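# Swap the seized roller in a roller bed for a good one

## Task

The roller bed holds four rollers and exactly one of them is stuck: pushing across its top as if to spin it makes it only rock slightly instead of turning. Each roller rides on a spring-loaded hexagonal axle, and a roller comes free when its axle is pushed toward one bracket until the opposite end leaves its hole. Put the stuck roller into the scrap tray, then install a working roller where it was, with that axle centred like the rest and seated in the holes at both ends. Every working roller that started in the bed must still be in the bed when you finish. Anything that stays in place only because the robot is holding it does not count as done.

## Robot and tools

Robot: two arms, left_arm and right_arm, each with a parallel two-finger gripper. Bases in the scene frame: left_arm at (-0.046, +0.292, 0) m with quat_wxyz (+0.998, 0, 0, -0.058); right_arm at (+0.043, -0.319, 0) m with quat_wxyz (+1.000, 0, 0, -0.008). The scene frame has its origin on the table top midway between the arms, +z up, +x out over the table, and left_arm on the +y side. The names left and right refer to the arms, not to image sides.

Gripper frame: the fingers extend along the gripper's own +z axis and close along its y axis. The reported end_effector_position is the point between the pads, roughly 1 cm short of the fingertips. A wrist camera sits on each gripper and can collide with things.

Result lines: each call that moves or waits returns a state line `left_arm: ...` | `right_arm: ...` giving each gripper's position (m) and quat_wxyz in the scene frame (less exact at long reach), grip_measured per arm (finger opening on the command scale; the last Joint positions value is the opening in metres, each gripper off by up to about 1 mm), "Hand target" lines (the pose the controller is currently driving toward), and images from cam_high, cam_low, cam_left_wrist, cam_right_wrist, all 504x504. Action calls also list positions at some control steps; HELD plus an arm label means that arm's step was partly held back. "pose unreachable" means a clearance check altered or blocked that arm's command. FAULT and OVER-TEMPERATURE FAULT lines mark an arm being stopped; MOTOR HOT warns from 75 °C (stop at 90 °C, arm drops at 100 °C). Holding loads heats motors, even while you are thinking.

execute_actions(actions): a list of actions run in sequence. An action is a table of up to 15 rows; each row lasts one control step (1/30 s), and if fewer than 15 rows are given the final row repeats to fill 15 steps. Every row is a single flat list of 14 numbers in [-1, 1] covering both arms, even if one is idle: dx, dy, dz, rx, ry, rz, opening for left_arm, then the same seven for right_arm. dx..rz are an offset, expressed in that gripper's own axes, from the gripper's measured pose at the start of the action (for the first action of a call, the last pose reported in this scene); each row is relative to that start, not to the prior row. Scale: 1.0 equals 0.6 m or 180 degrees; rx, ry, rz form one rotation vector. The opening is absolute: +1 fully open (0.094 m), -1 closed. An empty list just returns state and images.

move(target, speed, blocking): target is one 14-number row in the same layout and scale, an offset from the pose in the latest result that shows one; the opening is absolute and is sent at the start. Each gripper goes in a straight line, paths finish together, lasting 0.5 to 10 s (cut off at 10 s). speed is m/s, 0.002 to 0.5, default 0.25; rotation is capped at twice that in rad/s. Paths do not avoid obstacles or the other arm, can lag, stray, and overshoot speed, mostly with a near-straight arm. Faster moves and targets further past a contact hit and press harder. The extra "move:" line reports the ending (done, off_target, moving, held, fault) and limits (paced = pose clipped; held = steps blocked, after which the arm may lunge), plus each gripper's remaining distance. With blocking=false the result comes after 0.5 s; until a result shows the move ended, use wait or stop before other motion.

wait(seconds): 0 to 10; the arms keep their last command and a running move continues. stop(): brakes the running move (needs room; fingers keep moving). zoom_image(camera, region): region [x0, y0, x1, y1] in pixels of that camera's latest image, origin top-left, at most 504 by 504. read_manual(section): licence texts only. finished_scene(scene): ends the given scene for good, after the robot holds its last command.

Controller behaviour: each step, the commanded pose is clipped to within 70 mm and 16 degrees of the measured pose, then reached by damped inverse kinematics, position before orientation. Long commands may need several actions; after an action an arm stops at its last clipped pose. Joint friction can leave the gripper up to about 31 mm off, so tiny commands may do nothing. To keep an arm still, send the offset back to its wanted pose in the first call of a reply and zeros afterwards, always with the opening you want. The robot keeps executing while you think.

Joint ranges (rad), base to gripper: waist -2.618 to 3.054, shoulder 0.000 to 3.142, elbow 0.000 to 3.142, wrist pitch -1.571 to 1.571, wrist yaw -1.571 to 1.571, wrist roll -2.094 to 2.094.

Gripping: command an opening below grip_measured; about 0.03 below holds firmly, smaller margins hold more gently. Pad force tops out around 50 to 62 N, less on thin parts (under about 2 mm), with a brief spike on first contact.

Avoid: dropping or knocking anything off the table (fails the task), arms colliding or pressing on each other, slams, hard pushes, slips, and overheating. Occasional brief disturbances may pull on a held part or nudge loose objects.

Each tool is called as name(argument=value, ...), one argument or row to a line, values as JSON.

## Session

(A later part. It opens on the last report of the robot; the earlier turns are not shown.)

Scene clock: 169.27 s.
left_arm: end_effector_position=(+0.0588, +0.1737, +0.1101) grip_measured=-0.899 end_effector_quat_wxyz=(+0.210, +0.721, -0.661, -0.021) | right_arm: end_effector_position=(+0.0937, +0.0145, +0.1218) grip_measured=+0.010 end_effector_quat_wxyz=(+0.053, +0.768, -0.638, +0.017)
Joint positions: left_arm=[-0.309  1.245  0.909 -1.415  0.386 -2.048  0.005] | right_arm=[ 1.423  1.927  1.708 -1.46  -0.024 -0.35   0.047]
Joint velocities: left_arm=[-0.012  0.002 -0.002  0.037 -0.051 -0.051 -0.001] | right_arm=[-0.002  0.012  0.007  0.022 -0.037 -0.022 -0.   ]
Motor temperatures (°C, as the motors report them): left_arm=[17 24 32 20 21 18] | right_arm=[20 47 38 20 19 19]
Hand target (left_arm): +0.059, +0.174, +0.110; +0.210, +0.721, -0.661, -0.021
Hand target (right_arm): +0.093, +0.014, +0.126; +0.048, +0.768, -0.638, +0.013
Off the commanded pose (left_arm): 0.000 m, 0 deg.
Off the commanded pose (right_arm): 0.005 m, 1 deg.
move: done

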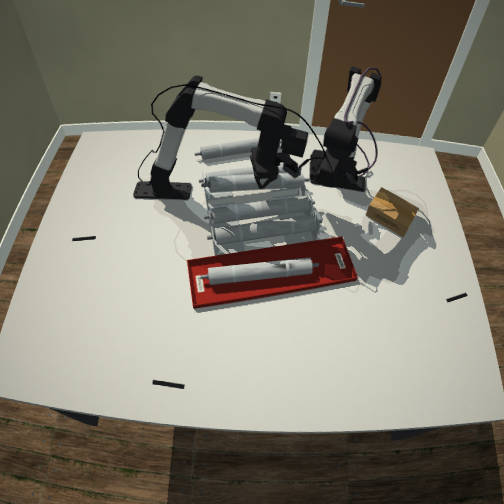

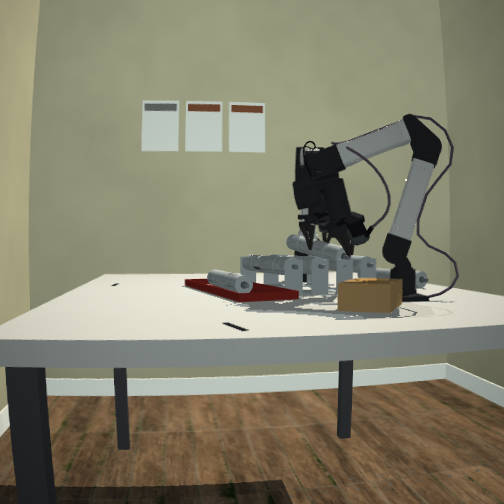

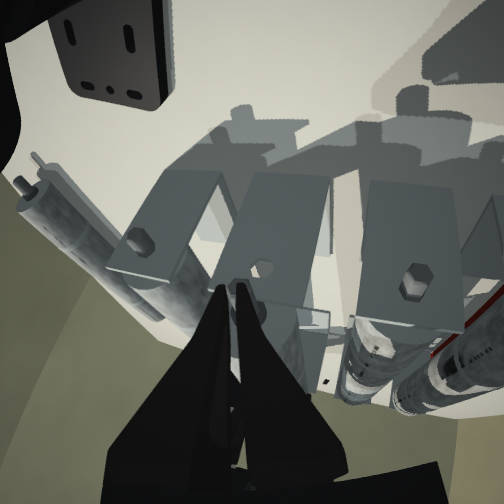

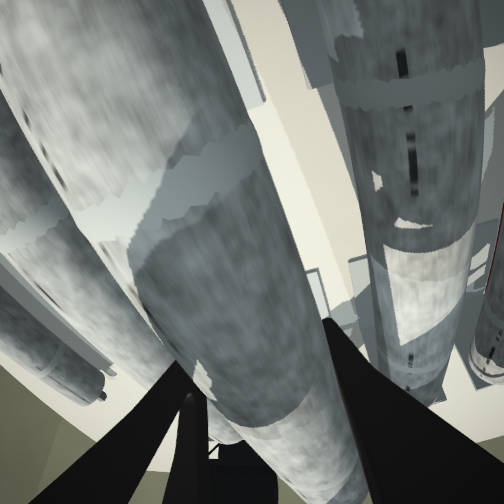

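Missed; right is sinking. Open, lift right.

move(
  target=[0,0,0,0,0,0,-0.2,0,0,-0.02,0,0,0,-0.1],
)

move(
  target=[0,0,0.02,0,0,0,-0.2,0,0,-0.045,0,0,0,-0.1],
  speed=0.04,
)

move(
  target=[0,0,0,0,0,0,-0.9,0,0,-0.025,0,0,0,-0.1],
)

Scene clock: 173.43 s.
left_arm: end_effector_position=(+0.0588, +0.1737, +0.1101) grip_measured=-0.201 end_effector_quat_wxyz=(+0.210, +0.721, -0.661, -0.021) | right_arm: end_effector_position=(+0.0935, +0.0134, +0.1173) grip_measured=+0.010 end_effector_quat_wxyz=(+0.061, +0.768, -0.637, +0.022)
Joint positions: left_arm=[-0.309  1.245  0.909 -1.415  0.386 -2.048  0.038] | right_arm=[ 1.423  1.942  1.708 -1.465 -0.024 -0.351  0.047]
Joint velocities: left_arm=[ 0.002  0.012  0.002 -0.037 -0.007  0.007  0.   ] | right_arm=[-0.017  0.002  0.002 -0.051  0.037 -0.007 -0.001]
Motor temperatures (°C, as the motors report them): left_arm=[17 24 32 20 21 18] | right_arm=[20 48 38 20 19 19]
Hand target (left_arm): +0.059, +0.174, +0.110; +0.210, +0.721, -0.661, -0.021
Hand target (right_arm): +0.094, +0.016, +0.133; +0.052, +0.768, -0.638, +0.016
Off the commanded pose (left_arm): 0.000 m, 0 deg.
Off the commanded pose (right_arm): 0.017 m, 1 deg.
move: off_target (right_arm)

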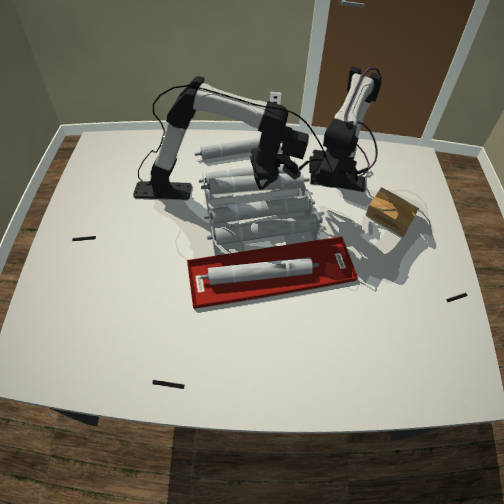

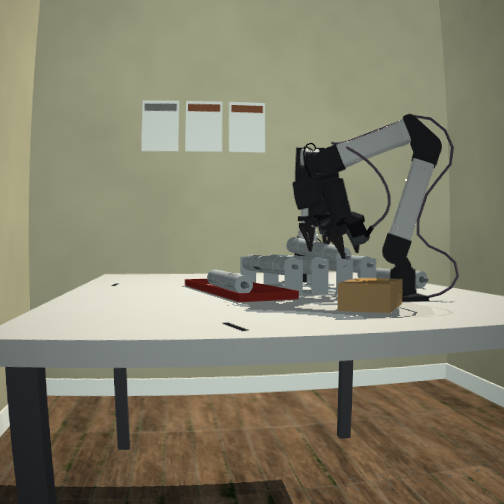

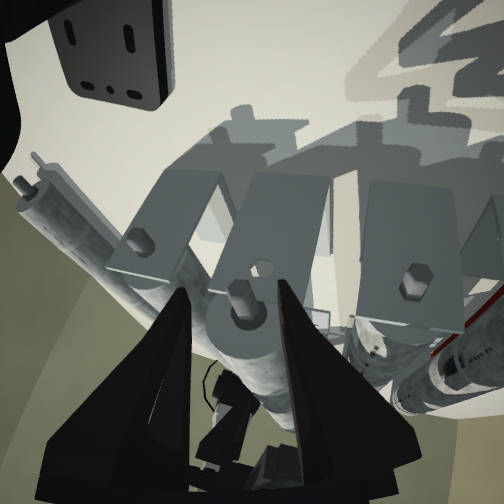

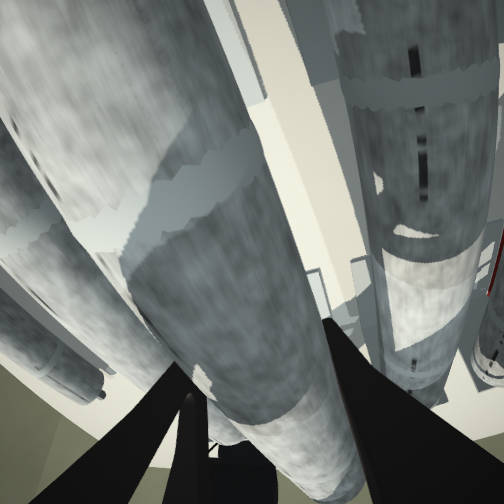

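Scene clock: 174.33 s.
left_arm: end_effector_position=(+0.0580, +0.1719, +0.1033) grip_measured=-0.201 end_effector_quat_wxyz=(+0.208, +0.721, -0.661, -0.020) | right_arm: end_effector_position=(+0.0946, +0.0187, +0.1270) grip_measured=+0.010 end_effector_quat_wxyz=(+0.062, +0.768, -0.637, +0.023)
Joint positions: left_arm=[-0.322  1.245  0.883 -1.382  0.386 -2.062  0.038] | right_arm=[ 1.423  1.968  1.783 -1.515 -0.023 -0.352  0.047]
Joint velocities: left_arm=[ 0.022 -0.022  0.012 -0.037  0.037  0.037 -0.001] | right_arm=[-0.007 -0.007  0.007 -0.037 -0.007 -0.022  0.   ]
Motor temperatures (°C, as the motors report them): left_arm=[17 24 32 20 21 18] | right_arm=[20 48 38 20 19 19]
Hand target (left_arm): +0.055, +0.171, +0.099; +0.210, +0.720, -0.661, -0.021
Hand target (right_arm): +0.094, +0.017, +0.144; +0.056, +0.768, -0.638, +0.019
Off the commanded pose (left_arm): 0.005 m, 0 deg.
Off the commanded pose (right_arm): 0.017 m, 0 deg.
joint sent to its limit (right arm) — the command would take joint 4 (wrist pitch) past its lower limit, so that joint was sent only as far as its limit.
move: off_target (right_arm)

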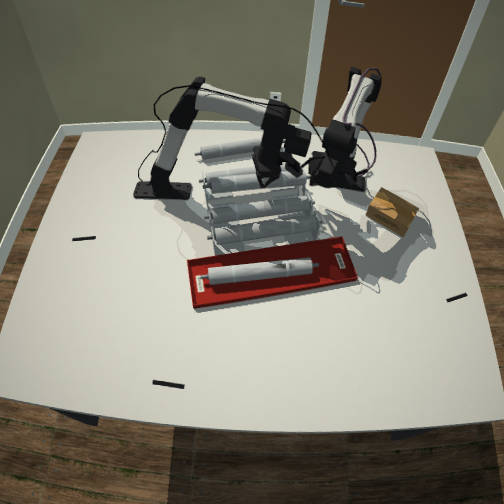

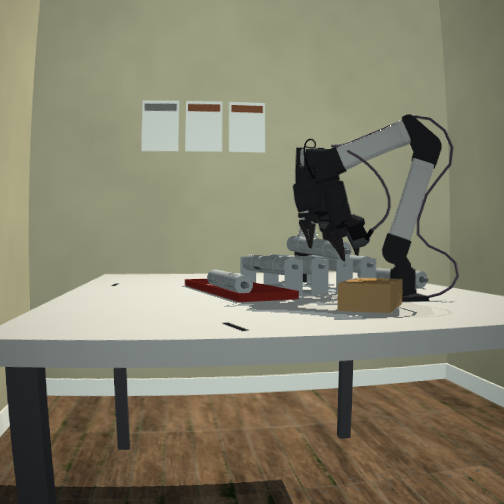

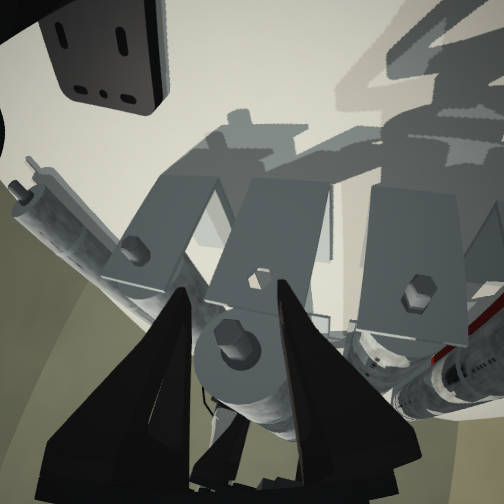

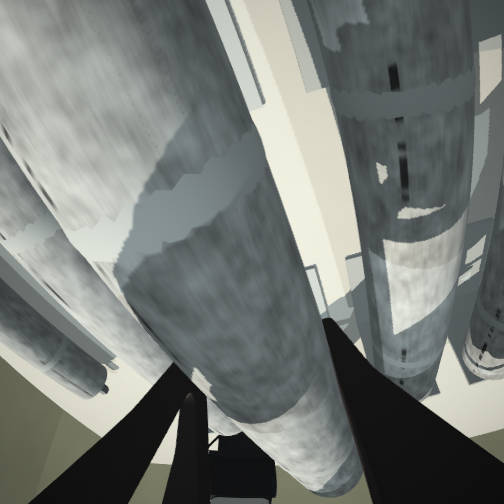

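Scene clock: 175.03 s.
left_arm: end_effector_position=(+0.0580, +0.1719, +0.1033) grip_measured=-0.791 end_effector_quat_wxyz=(+0.208, +0.723, -0.659, -0.021) | right_arm: end_effector_position=(+0.0948, +0.0188, +0.1251) grip_measured=+0.010 end_effector_quat_wxyz=(+0.068, +0.766, -0.638, +0.027)
Joint positions: left_arm=[-0.322  1.245  0.883 -1.382  0.386 -2.068  0.01 ] | right_arm=[ 1.423  1.984  1.796 -1.528 -0.022 -0.348  0.047]
Joint velocities: left_arm=[-0.012  0.002  0.022 -0.051  0.007 -0.037 -0.001] | right_arm=[ 0.012 -0.007 -0.002 -0.007  0.051 -0.037  0.   ]
Motor temperatures (°C, as the motors report them): left_arm=[17 24 32 20 21 18] | right_arm=[20 48 38 20 19 19]
Hand target (left_arm): +0.058, +0.172, +0.103; +0.208, +0.721, -0.661, -0.020
Hand target (right_arm): +0.095, +0.020, +0.141; +0.056, +0.768, -0.637, +0.020
Off the commanded pose (left_arm): 0.000 m, 0 deg.
Off the commanded pose (right_arm): 0.017 m, 1 deg.
joint sent to its limit (right arm) — the command would take joint 4 (wrist pitch) past its lower limit, so that joint was sent only as far as its limit.
move: off_target (right_arm)

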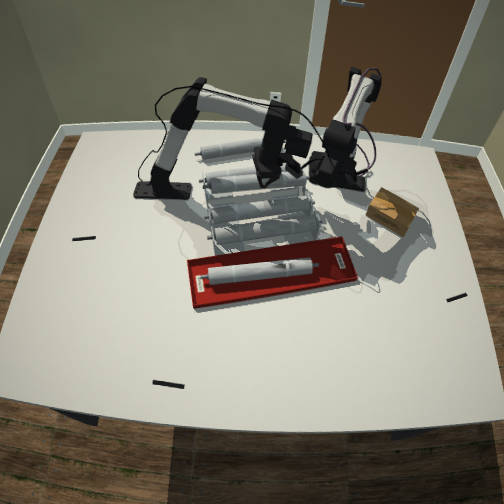

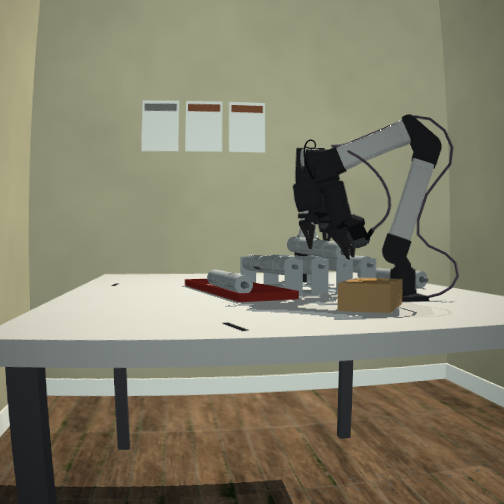

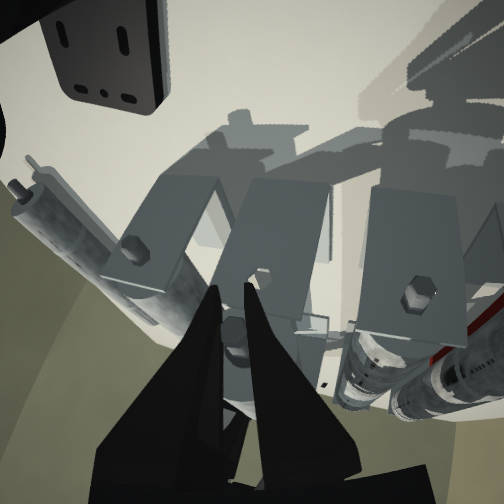

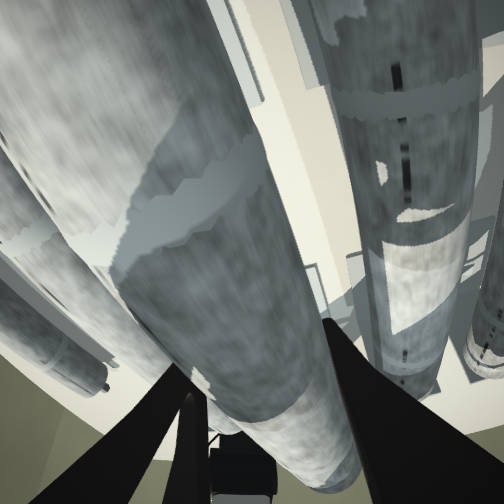

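move(
  target=[0,0,0,0,0,0,-0.2,0,0,-0.025,0,0,0,-0.1],
)

move(
  target=[-0.1,-0.028,-0.01,0,0,0,-0.2,0.05,0,-0.02,0,0,0,-0.1],
  speed=0.06,
)

move(
  target=[0,0,0,0,0,0,-0.2,0,0.01,0.025,0,0,0,-0.1],
  speed=0.04,
)

zoom_image(
  camera="cam_left_wrist",
  region=[180,270,400,420],
)

Scene clock: 180.20 s.
left_arm: end_effector_position=(+0.0580, +0.1720, +0.1033) grip_measured=-0.201 end_effector_quat_wxyz=(+0.208, +0.723, -0.659, -0.021) | right_arm: end_effector_position=(+0.0951, +0.0188, +0.1192) grip_measured=+0.010 end_effector_quat_wxyz=(+0.076, +0.766, -0.638, +0.033)
Joint positions: left_arm=[-0.322  1.245  0.883 -1.382  0.386 -2.068  0.038] | right_arm=[ 1.423  2.002  1.796 -1.528 -0.02  -0.348  0.047]
Joint velocities: left_arm=[-0.012  0.002 -0.012  0.022  0.066  0.051 -0.   ] | right_arm=[-0.002 -0.007 -0.002 -0.037 -0.022 -0.066 -0.001]
Motor temperatures (°C, as the motors report them): left_arm=[17 24 32 20 21 18] | right_arm=[20 48 38 20 19 19]
Hand target (left_arm): +0.058, +0.172, +0.103; +0.208, +0.723, -0.659, -0.021
Hand target (right_arm): +0.095, +0.020, +0.139; +0.059, +0.767, -0.639, +0.022
Off the commanded pose (left_arm): 0.000 m, 0 deg.
Off the commanded pose (right_arm): 0.021 m, 1 deg.
joint sent to its limit (right arm) — the command would take joint 4 (wrist pitch) past its lower limit, so that joint was sent only as far as its limit.
move: off_target (right_arm)

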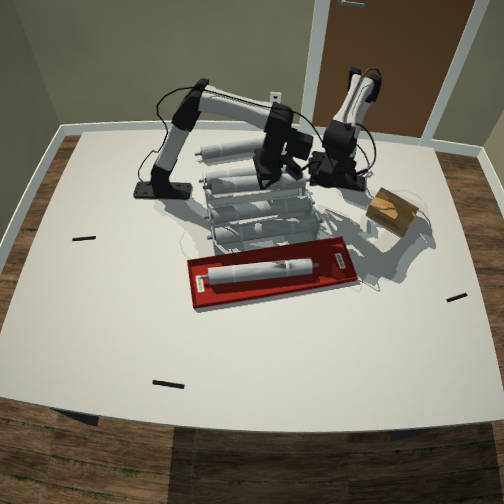

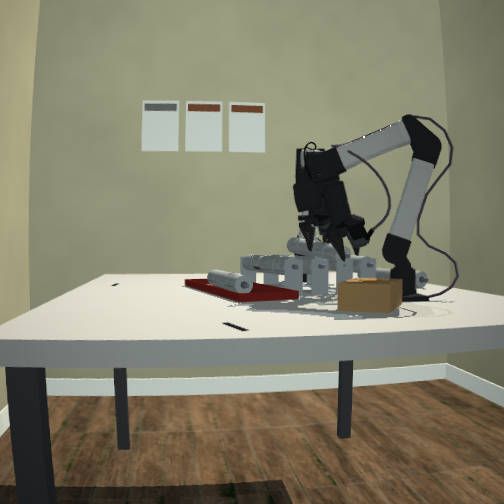

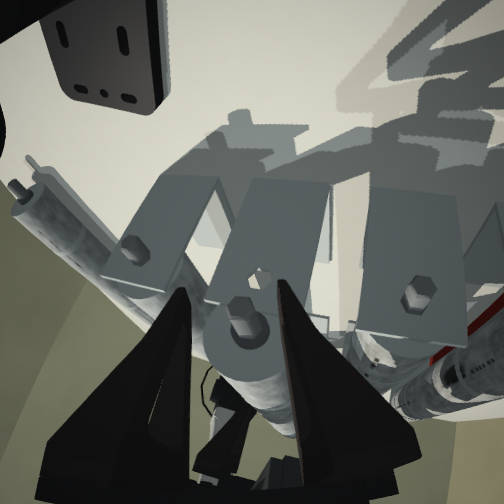

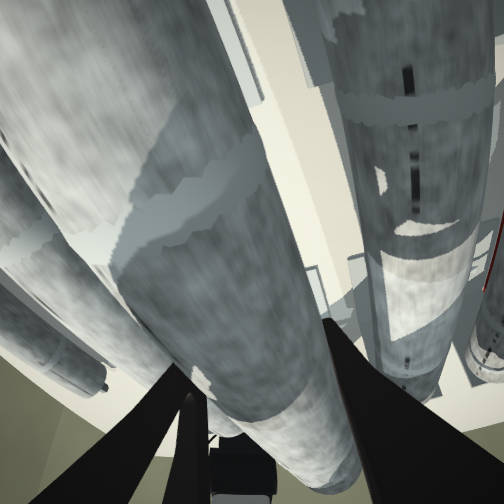

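Scene clock: 181.73 s.
left_arm: end_effector_position=(+0.0763, +0.2299, +0.0952) grip_measured=-0.201 end_effector_quat_wxyz=(+0.193, +0.724, -0.662, +0.000) | right_arm: end_effector_position=(+0.1008, +0.0053, +0.1215) grip_measured=+0.010 end_effector_quat_wxyz=(+0.072, +0.766, -0.638, +0.028)
Joint positions: left_arm=[ 0.03   1.245  0.856 -1.424  0.305 -1.711  0.038] | right_arm=[ 1.399  1.94   1.718 -1.503 -0.021 -0.373  0.047]
Joint velocities: left_arm=[-0.007 -0.007 -0.002 -0.022 -0.022  0.022 -0.   ] | right_arm=[-0.002 -0.007 -0.007 -0.022  0.051  0.022 -0.001]
Motor temperatures (°C, as the motors report them): left_arm=[17 24 31 20 21 18] | right_arm=[20 49 38 20 19 19]
Hand target (left_arm): +0.068, +0.234, +0.089; +0.204, +0.724, -0.659, -0.021
Hand target (right_arm): +0.101, -0.008, +0.135; +0.076, +0.766, -0.638, +0.033
Off the commanded pose (left_arm): 0.011 m, 3 deg.
Off the commanded pose (right_arm): 0.020 m, 1 deg.
move: off_target (left_arm, right_arm)

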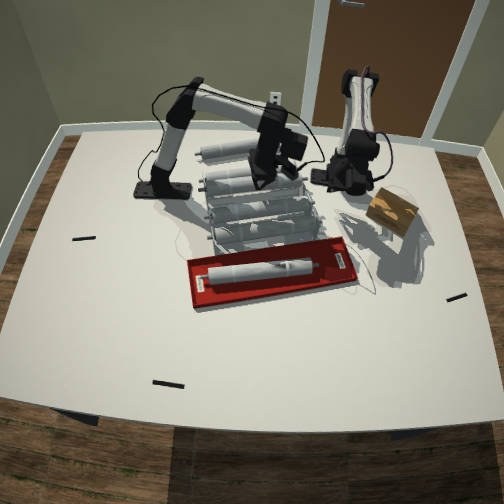

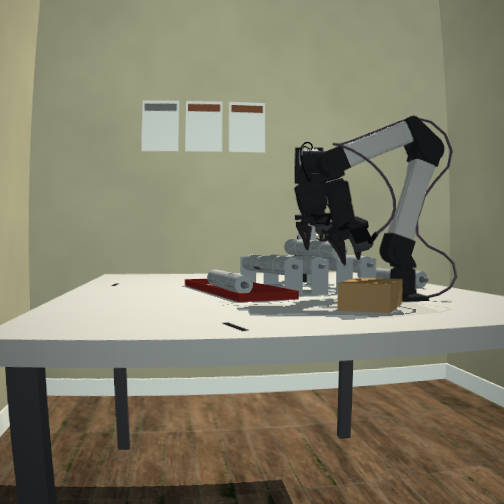

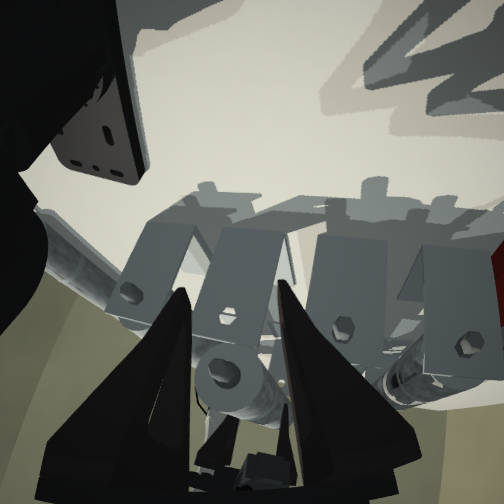

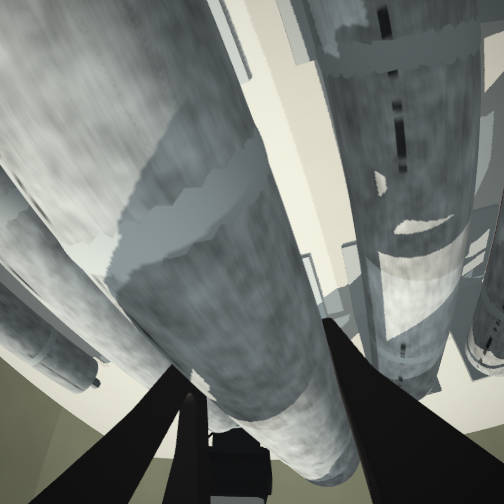

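Scene clock: 182.43 s.
left_arm: end_effector_position=(+0.0763, +0.2299, +0.0952) grip_measured=-0.201 end_effector_quat_wxyz=(+0.193, +0.724, -0.662, +0.000) | right_arm: end_effector_position=(+0.0990, +0.0060, +0.1038) grip_measured=+0.010 end_effector_quat_wxyz=(+0.073, +0.766, -0.638, +0.029)
Joint positions: left_arm=[ 0.03   1.245  0.856 -1.424  0.305 -1.711  0.038] | right_arm=[ 1.404  1.945  1.655 -1.437 -0.021 -0.365  0.047]
Joint velocities: left_arm=[-0.002 -0.017 -0.027  0.051 -0.007 -0.037 -0.001] | right_arm=[-0.027  0.007  0.002 -0.022 -0.022  0.007  0.   ]
Motor temperatures (°C, as the motors report them): left_arm=[17 24 31 20 21 18] | right_arm=[20 49 38 20 19 19]
Hand target (left_arm): +0.076, +0.230, +0.095; +0.193, +0.724, -0.662, +0.000
Hand target (right_arm): +0.094, +0.002, +0.107; +0.072, +0.766, -0.638, +0.028
Off the commanded pose (left_arm): 0.000 m, 0 deg.
Off the commanded pose (right_arm): 0.007 m, 0 deg.
move: done

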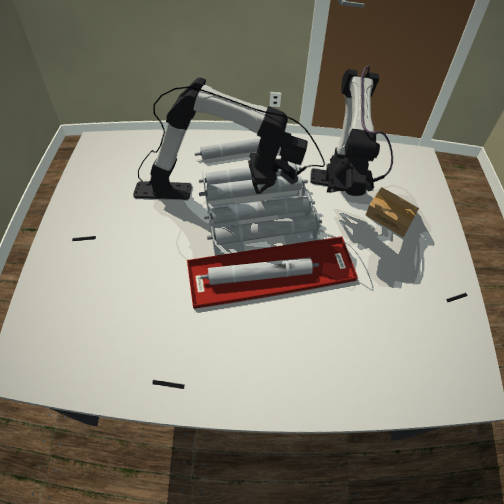

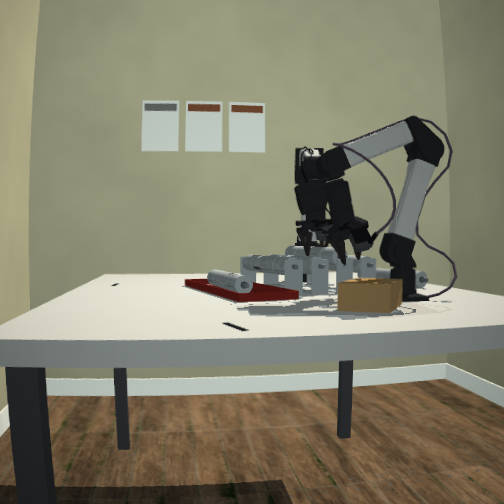

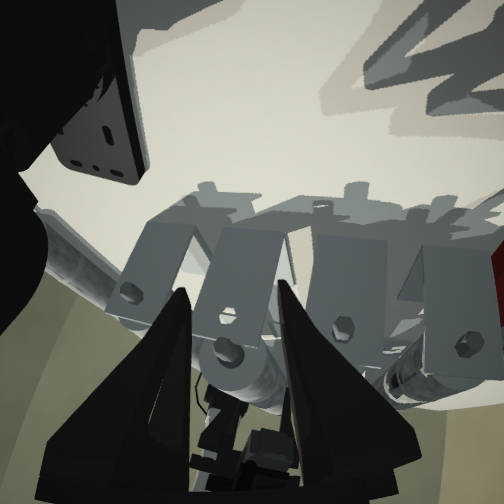

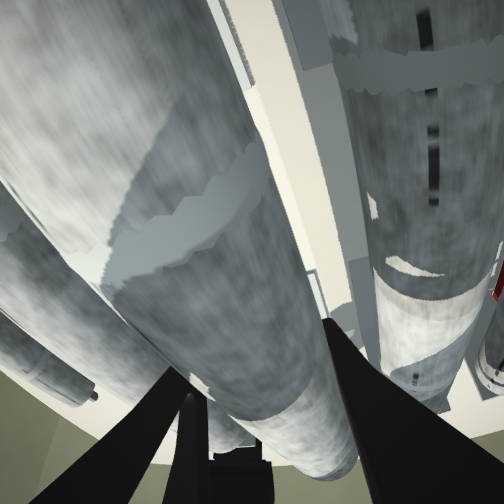

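Region (180, 270, 400, 420) of cam_left_wrist's 504x504 image, scaled by 2.291, with more detail than that image has; it fills the top 344 rows of this view, and the rest is white.

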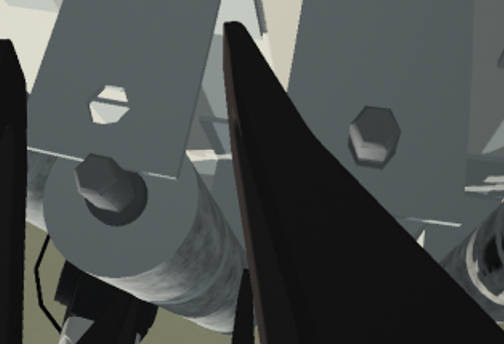

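move(
  target=[0,0,0,0,0,0,-0.2,0.045,0.005,-0.02,0,0,0,-0.1],
  speed=0.03,
)

zoom_image(
  camera="cam_left_wrist",
  region=[160,270,380,420],
)

Scene clock: 185.83 s.
left_arm: end_effector_position=(+0.0763, +0.2299, +0.0952) grip_measured=-0.201 end_effector_quat_wxyz=(+0.193, +0.724, -0.662, +0.000) | right_arm: end_effector_position=(+0.0995, +0.0044, +0.1083) grip_measured=+0.010 end_effector_quat_wxyz=(+0.055, +0.767, -0.639, +0.011)
Joint positions: left_arm=[ 0.03   1.245  0.856 -1.424  0.305 -1.711  0.038] | right_arm=[ 1.395  1.89   1.605 -1.392 -0.034 -0.375  0.047]
Joint velocities: left_arm=[-0.002 -0.012  0.012 -0.007 -0.11   0.007 -0.001] | right_arm=[ 0.007  0.012  0.002 -0.066 -0.007  0.037 -0.   ]
Motor temperatures (°C, as the motors report them): left_arm=[17 24 31 20 21 18] | right_arm=[20 49 37 20 19 19]
Hand target (left_arm): +0.076, +0.230, +0.095; +0.193, +0.724, -0.662, +0.000
Hand target (right_arm): +0.102, -0.018, +0.119; +0.073, +0.766, -0.638, +0.029
Off the commanded pose (left_arm): 0.000 m, 0 deg.
Off the commanded pose (right_arm): 0.026 m, 3 deg.
move: off_target (right_arm)

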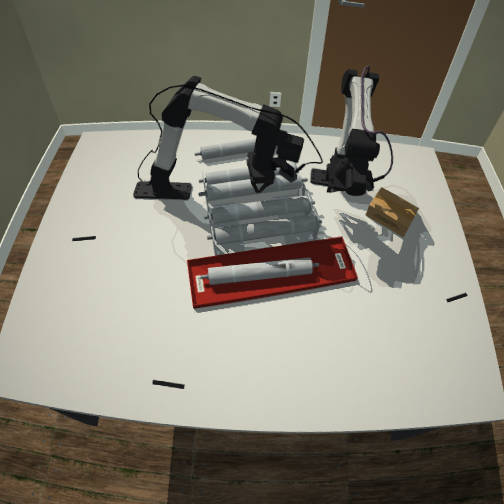

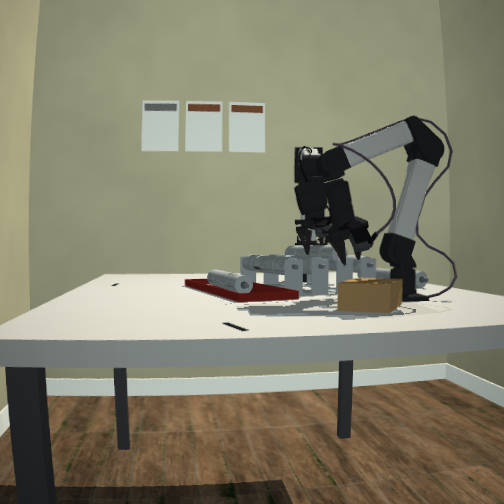

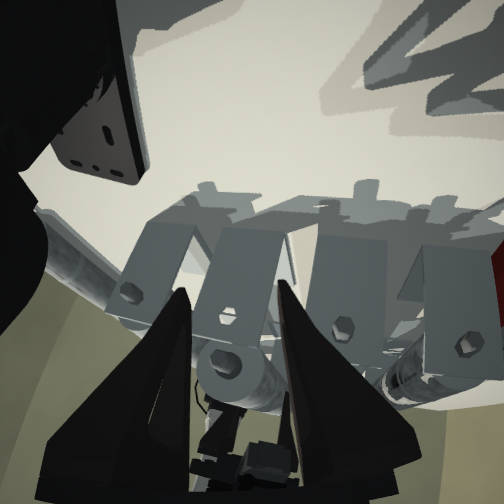

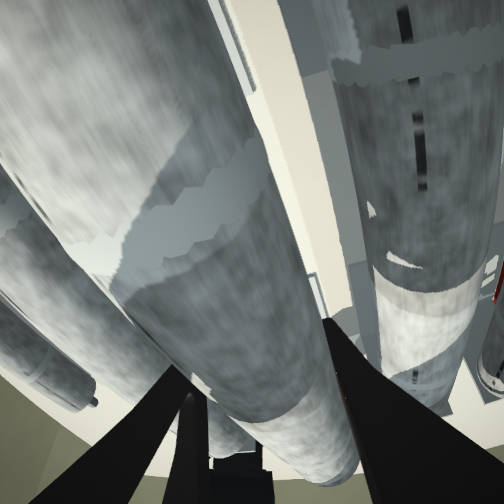

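Region (160, 270, 380, 420) of cam_left_wrist's 504x504 image, scaled by 2.291, with more detail than that image has; it fills the top 344 rows of this view, and the rest is white.

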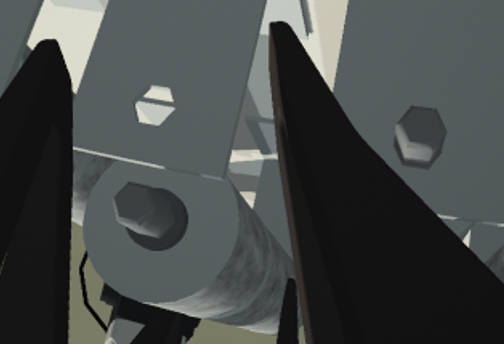

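Roller body hits the -y bracket. Lift, back, tilt.

move(
  target=[0,0,0,0,0,0,-0.2,-0.005,0,-0.055,0,0.02,0,-0.1],
  speed=0.04,
)

move(
  target=[0,0,0,0,0,0,-0.2,0.05,0,-0.025,0,0.02,0,-0.1],
  speed=0.04,
)

zoom_image(
  camera="cam_left_wrist",
  region=[160,270,380,420],
)

Scene clock: 189.73 s.
left_arm: end_effector_position=(+0.0763, +0.2299, +0.0952) grip_measured=-0.201 end_effector_quat_wxyz=(+0.193, +0.724, -0.662, +0.000) | right_arm: end_effector_position=(+0.1020, +0.0145, +0.1221) grip_measured=+0.010 end_effector_quat_wxyz=(+0.067, +0.766, -0.639, +0.026)
Joint positions: left_arm=[ 0.03   1.245  0.856 -1.424  0.305 -1.711  0.038] | right_arm=[ 1.401  1.967  1.76  -1.506 -0.019 -0.369  0.047]
Joint velocities: left_arm=[ 0.002  0.002  0.002  0.051 -0.081  0.037  0.001] | right_arm=[-0.022 -0.002 -0.002 -0.007 -0.007  0.037  0.001]
Motor temperatures (°C, as the motors report them): left_arm=[17 24 31 20 21 18] | right_arm=[20 50 37 20 19 19]
Hand target (left_arm): +0.076, +0.230, +0.095; +0.193, +0.724, -0.662, +0.000
Hand target (right_arm): +0.100, +0.011, +0.140; +0.061, +0.767, -0.638, +0.028
Off the commanded pose (left_arm): 0.000 m, 0 deg.
Off the commanded pose (right_arm): 0.019 m, 1 deg.
joint sent to its limit (right arm) — the command would take joint 4 (wrist pitch) past its lower limit, so that joint was sent only as far as its limit.
move: off_target (right_arm)

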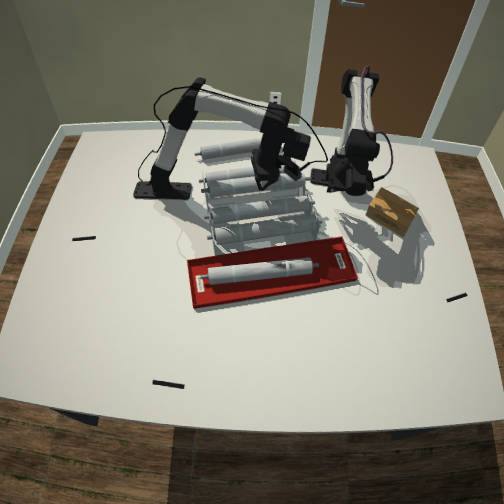

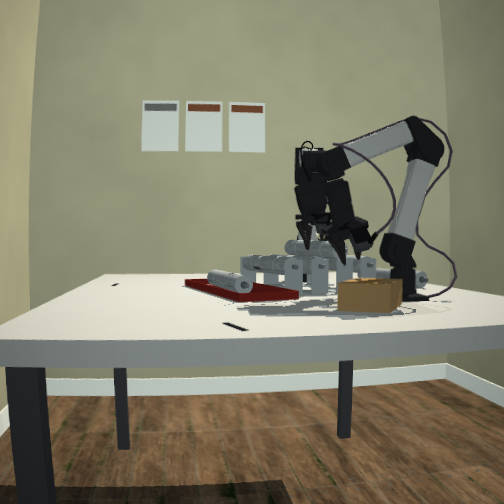

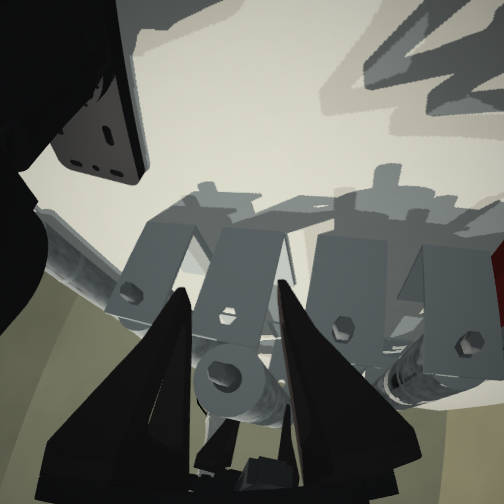

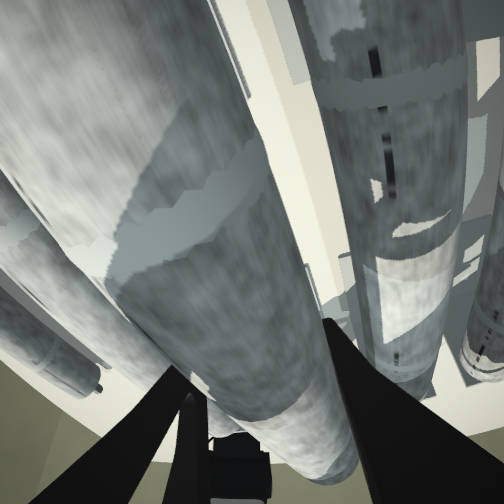

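Scene clock: 190.90 s.
left_arm: end_effector_position=(+0.0763, +0.2299, +0.0952) grip_measured=-0.201 end_effector_quat_wxyz=(+0.193, +0.724, -0.662, +0.000) | right_arm: end_effector_position=(+0.1072, +0.0024, +0.1270) grip_measured=+0.010 end_effector_quat_wxyz=(+0.063, +0.767, -0.638, +0.033)
Joint positions: left_arm=[ 0.03   1.245  0.856 -1.424  0.305 -1.711  0.038] | right_arm=[ 1.387  1.923  1.719 -1.51  -0.002 -0.383  0.047]
Joint velocities: left_arm=[ 0.007  0.012 -0.007  0.037 -0.007  0.022  0.001] | right_arm=[-0.007 -0.017 -0.007 -0.022 -0.007 -0.007  0.001]
Motor temperatures (°C, as the motors report them): left_arm=[17 24 31 20 21 18] | right_arm=[20 50 37 20 19 19]
Hand target (left_arm): +0.076, +0.230, +0.095; +0.193, +0.724, -0.662, +0.000
Hand target (right_arm): +0.108, -0.012, +0.140; +0.069, +0.766, -0.637, +0.041
Off the commanded pose (left_arm): 0.000 m, 0 deg.
Off the commanded pose (right_arm): 0.020 m, 3 deg.
joint sent to its limit (right arm) — the command would take joint 4 (wrist pitch) past its lower limit, so that joint was sent only as far as its limit.
move: off_target (right_arm)

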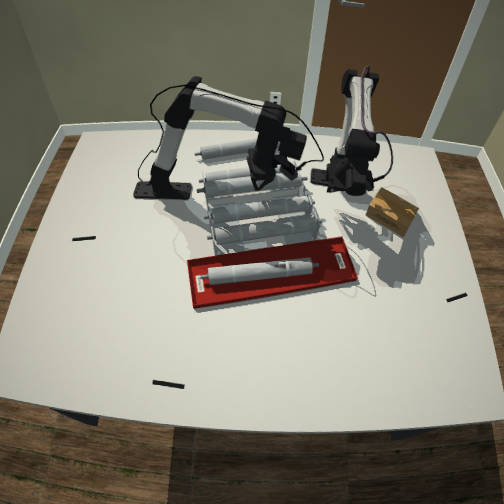

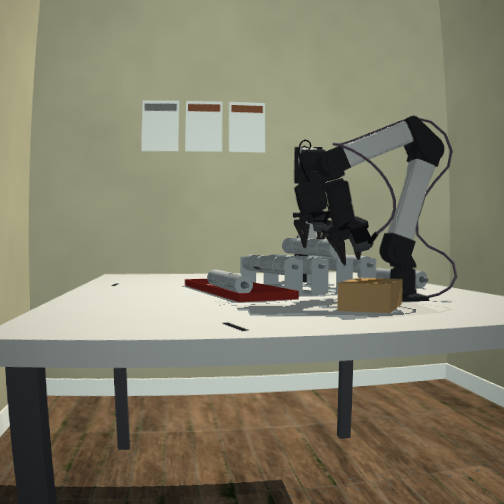

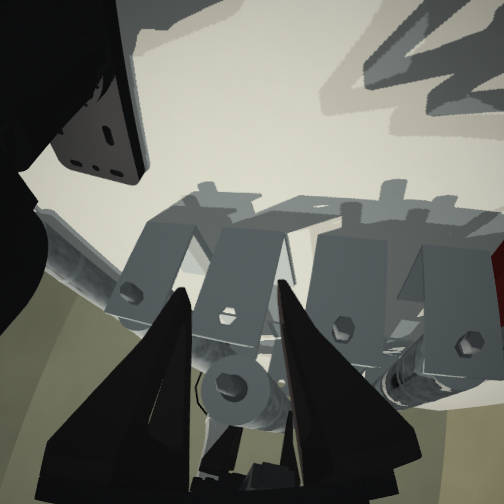

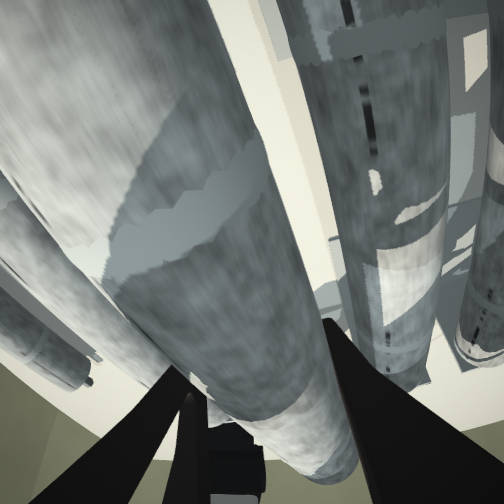

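Region (160, 270, 380, 420) of cam_left_wrist's 504x504 image, scaled by 2.291, with more detail than that image has; it fills the top 344 rows of this view, and the rest is white.

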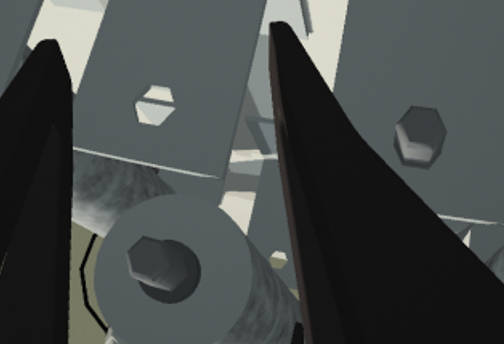

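move(
  target=[0,0,0,0,0,0,-0.2,0.045,0.025,-0.015,0,0,0,-0.1],
  speed=0.04,
)

move(
  target=[0,0,0,0,0,0,-0.2,0.01,0,0.03,0,0.04,0,-0.1],
  speed=0.03,
)

zoom_image(
  camera="cam_left_wrist",
  region=[160,270,380,420],
)

Scene clock: 194.33 s.
left_arm: end_effector_position=(+0.0763, +0.2299, +0.0952) grip_measured=-0.201 end_effector_quat_wxyz=(+0.193, +0.724, -0.662, +0.000) | right_arm: end_effector_position=(+0.1034, -0.0159, +0.1282) grip_measured=+0.010 end_effector_quat_wxyz=(+0.063, +0.766, -0.639, +0.032)
Joint positions: left_arm=[ 0.03   1.245  0.856 -1.424  0.305 -1.711  0.038] | right_arm=[ 1.387  1.847  1.623 -1.488 -0.003 -0.38   0.047]
Joint velocities: left_arm=[ 0.007 -0.012 -0.002 -0.081  0.022  0.022 -0.   ] | right_arm=[ 0.007 -0.007 -0.012  0.037 -0.037 -0.037 -0.001]
Motor temperatures (°C, as the motors report them): left_arm=[17 24 31 19 21 18] | right_arm=[20 50 37 20 19 19]
Hand target (left_arm): +0.076, +0.230, +0.095; +0.193, +0.724, -0.662, +0.000
Hand target (right_arm): +0.098, -0.025, +0.140; +0.063, +0.767, -0.638, +0.033
Off the commanded pose (left_arm): 0.000 m, 0 deg.
Off the commanded pose (right_arm): 0.016 m, 0 deg.
move: off_target (right_arm)

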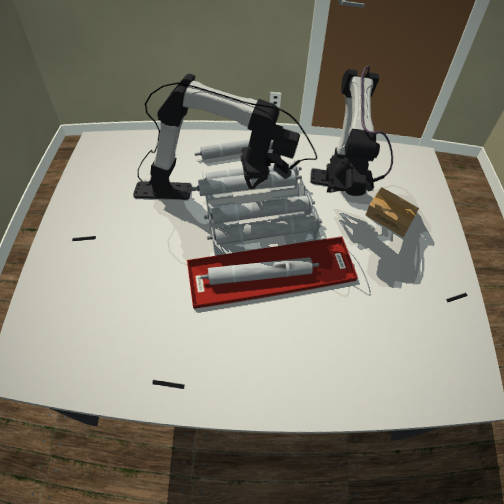

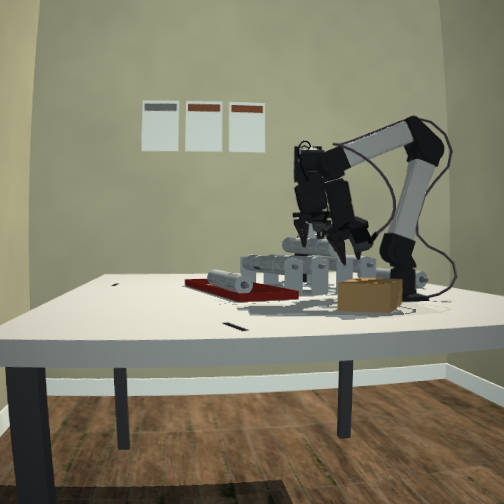

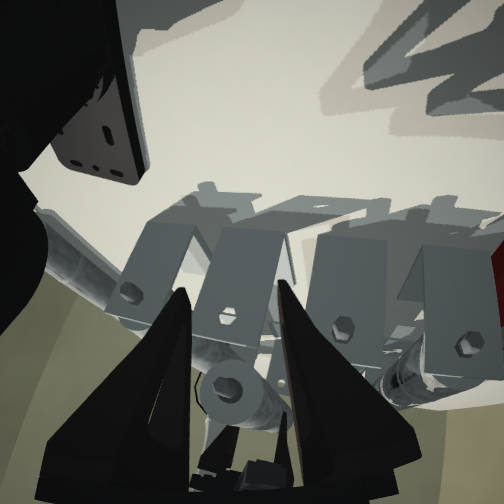

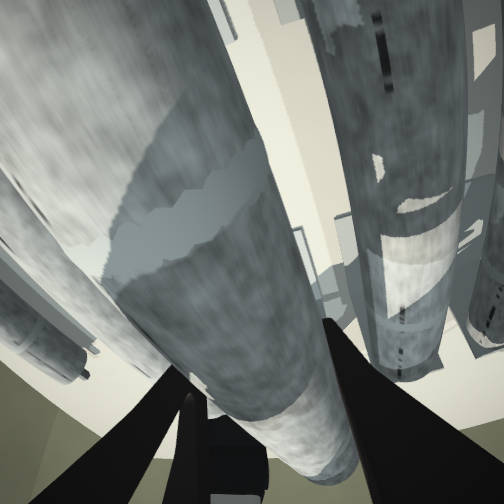

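Scene clock: 196.67 s.
left_arm: end_effector_position=(+0.0763, +0.2299, +0.0952) grip_measured=-0.201 end_effector_quat_wxyz=(+0.193, +0.724, -0.662, +0.000) | right_arm: end_effector_position=(+0.1064, -0.0140, +0.1018) grip_measured=+0.010 end_effector_quat_wxyz=(+0.089, +0.763, -0.637, +0.066)
Joint positions: left_arm=[ 0.03   1.245  0.856 -1.424  0.305 -1.711  0.038] | right_arm=[ 1.397  1.937  1.623 -1.479  0.029 -0.365  0.047]
Joint velocities: left_arm=[-0.012 -0.002 -0.002 -0.007  0.051  0.066  0.001] | right_arm=[ 0.007 -0.017  0.002  0.022 -0.037  0.037 -0.   ]
Motor temperatures (°C, as the motors report them): left_arm=[17 24 31 19 21 18] | right_arm=[20 50 37 20 19 19]
Hand target (left_arm): +0.076, +0.230, +0.095; +0.193, +0.724, -0.662, +0.000
Hand target (right_arm): +0.104, -0.024, +0.111; +0.102, +0.762, -0.634, +0.081
Off the commanded pose (left_arm): 0.000 m, 0 deg.
Off the commanded pose (right_arm): 0.014 m, 2 deg.
move: off_target (right_arm)

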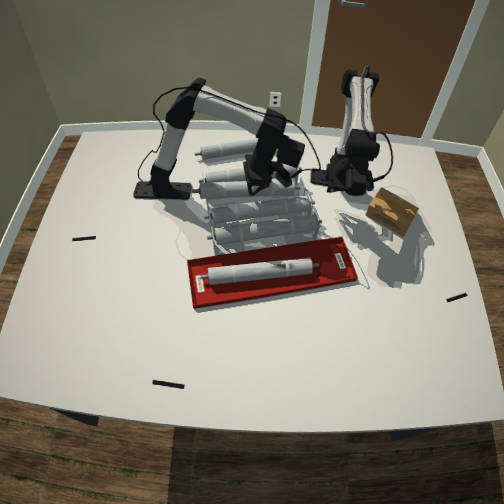

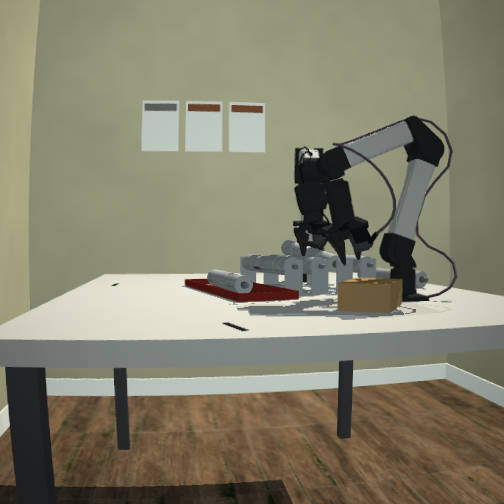

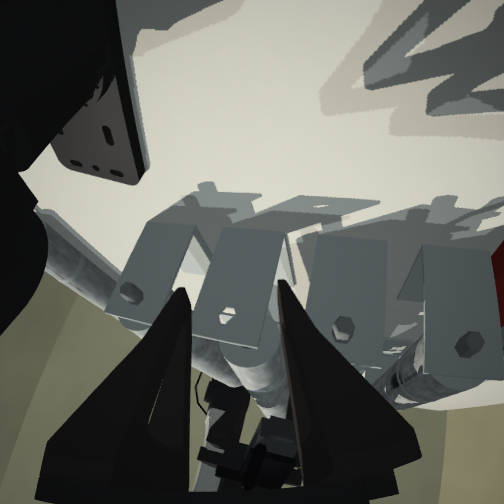

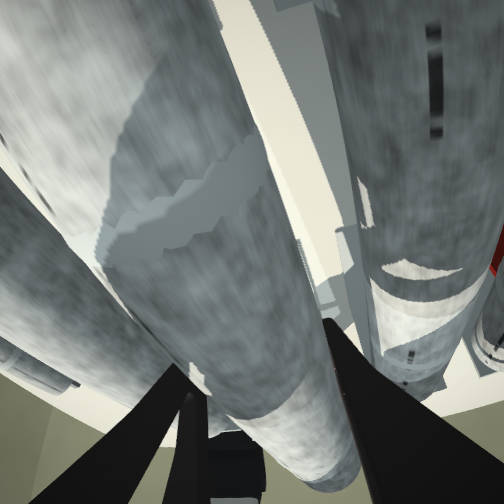

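Region (160, 270, 380, 420) of cam_left_wrist's 504x504 image, scaled by 2.291, with more detail than that image has; it fills the top 344 rows of this view, and the rest is white.

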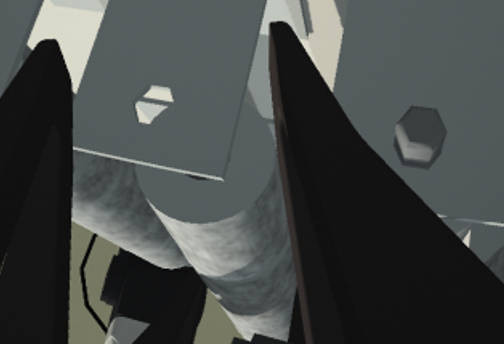

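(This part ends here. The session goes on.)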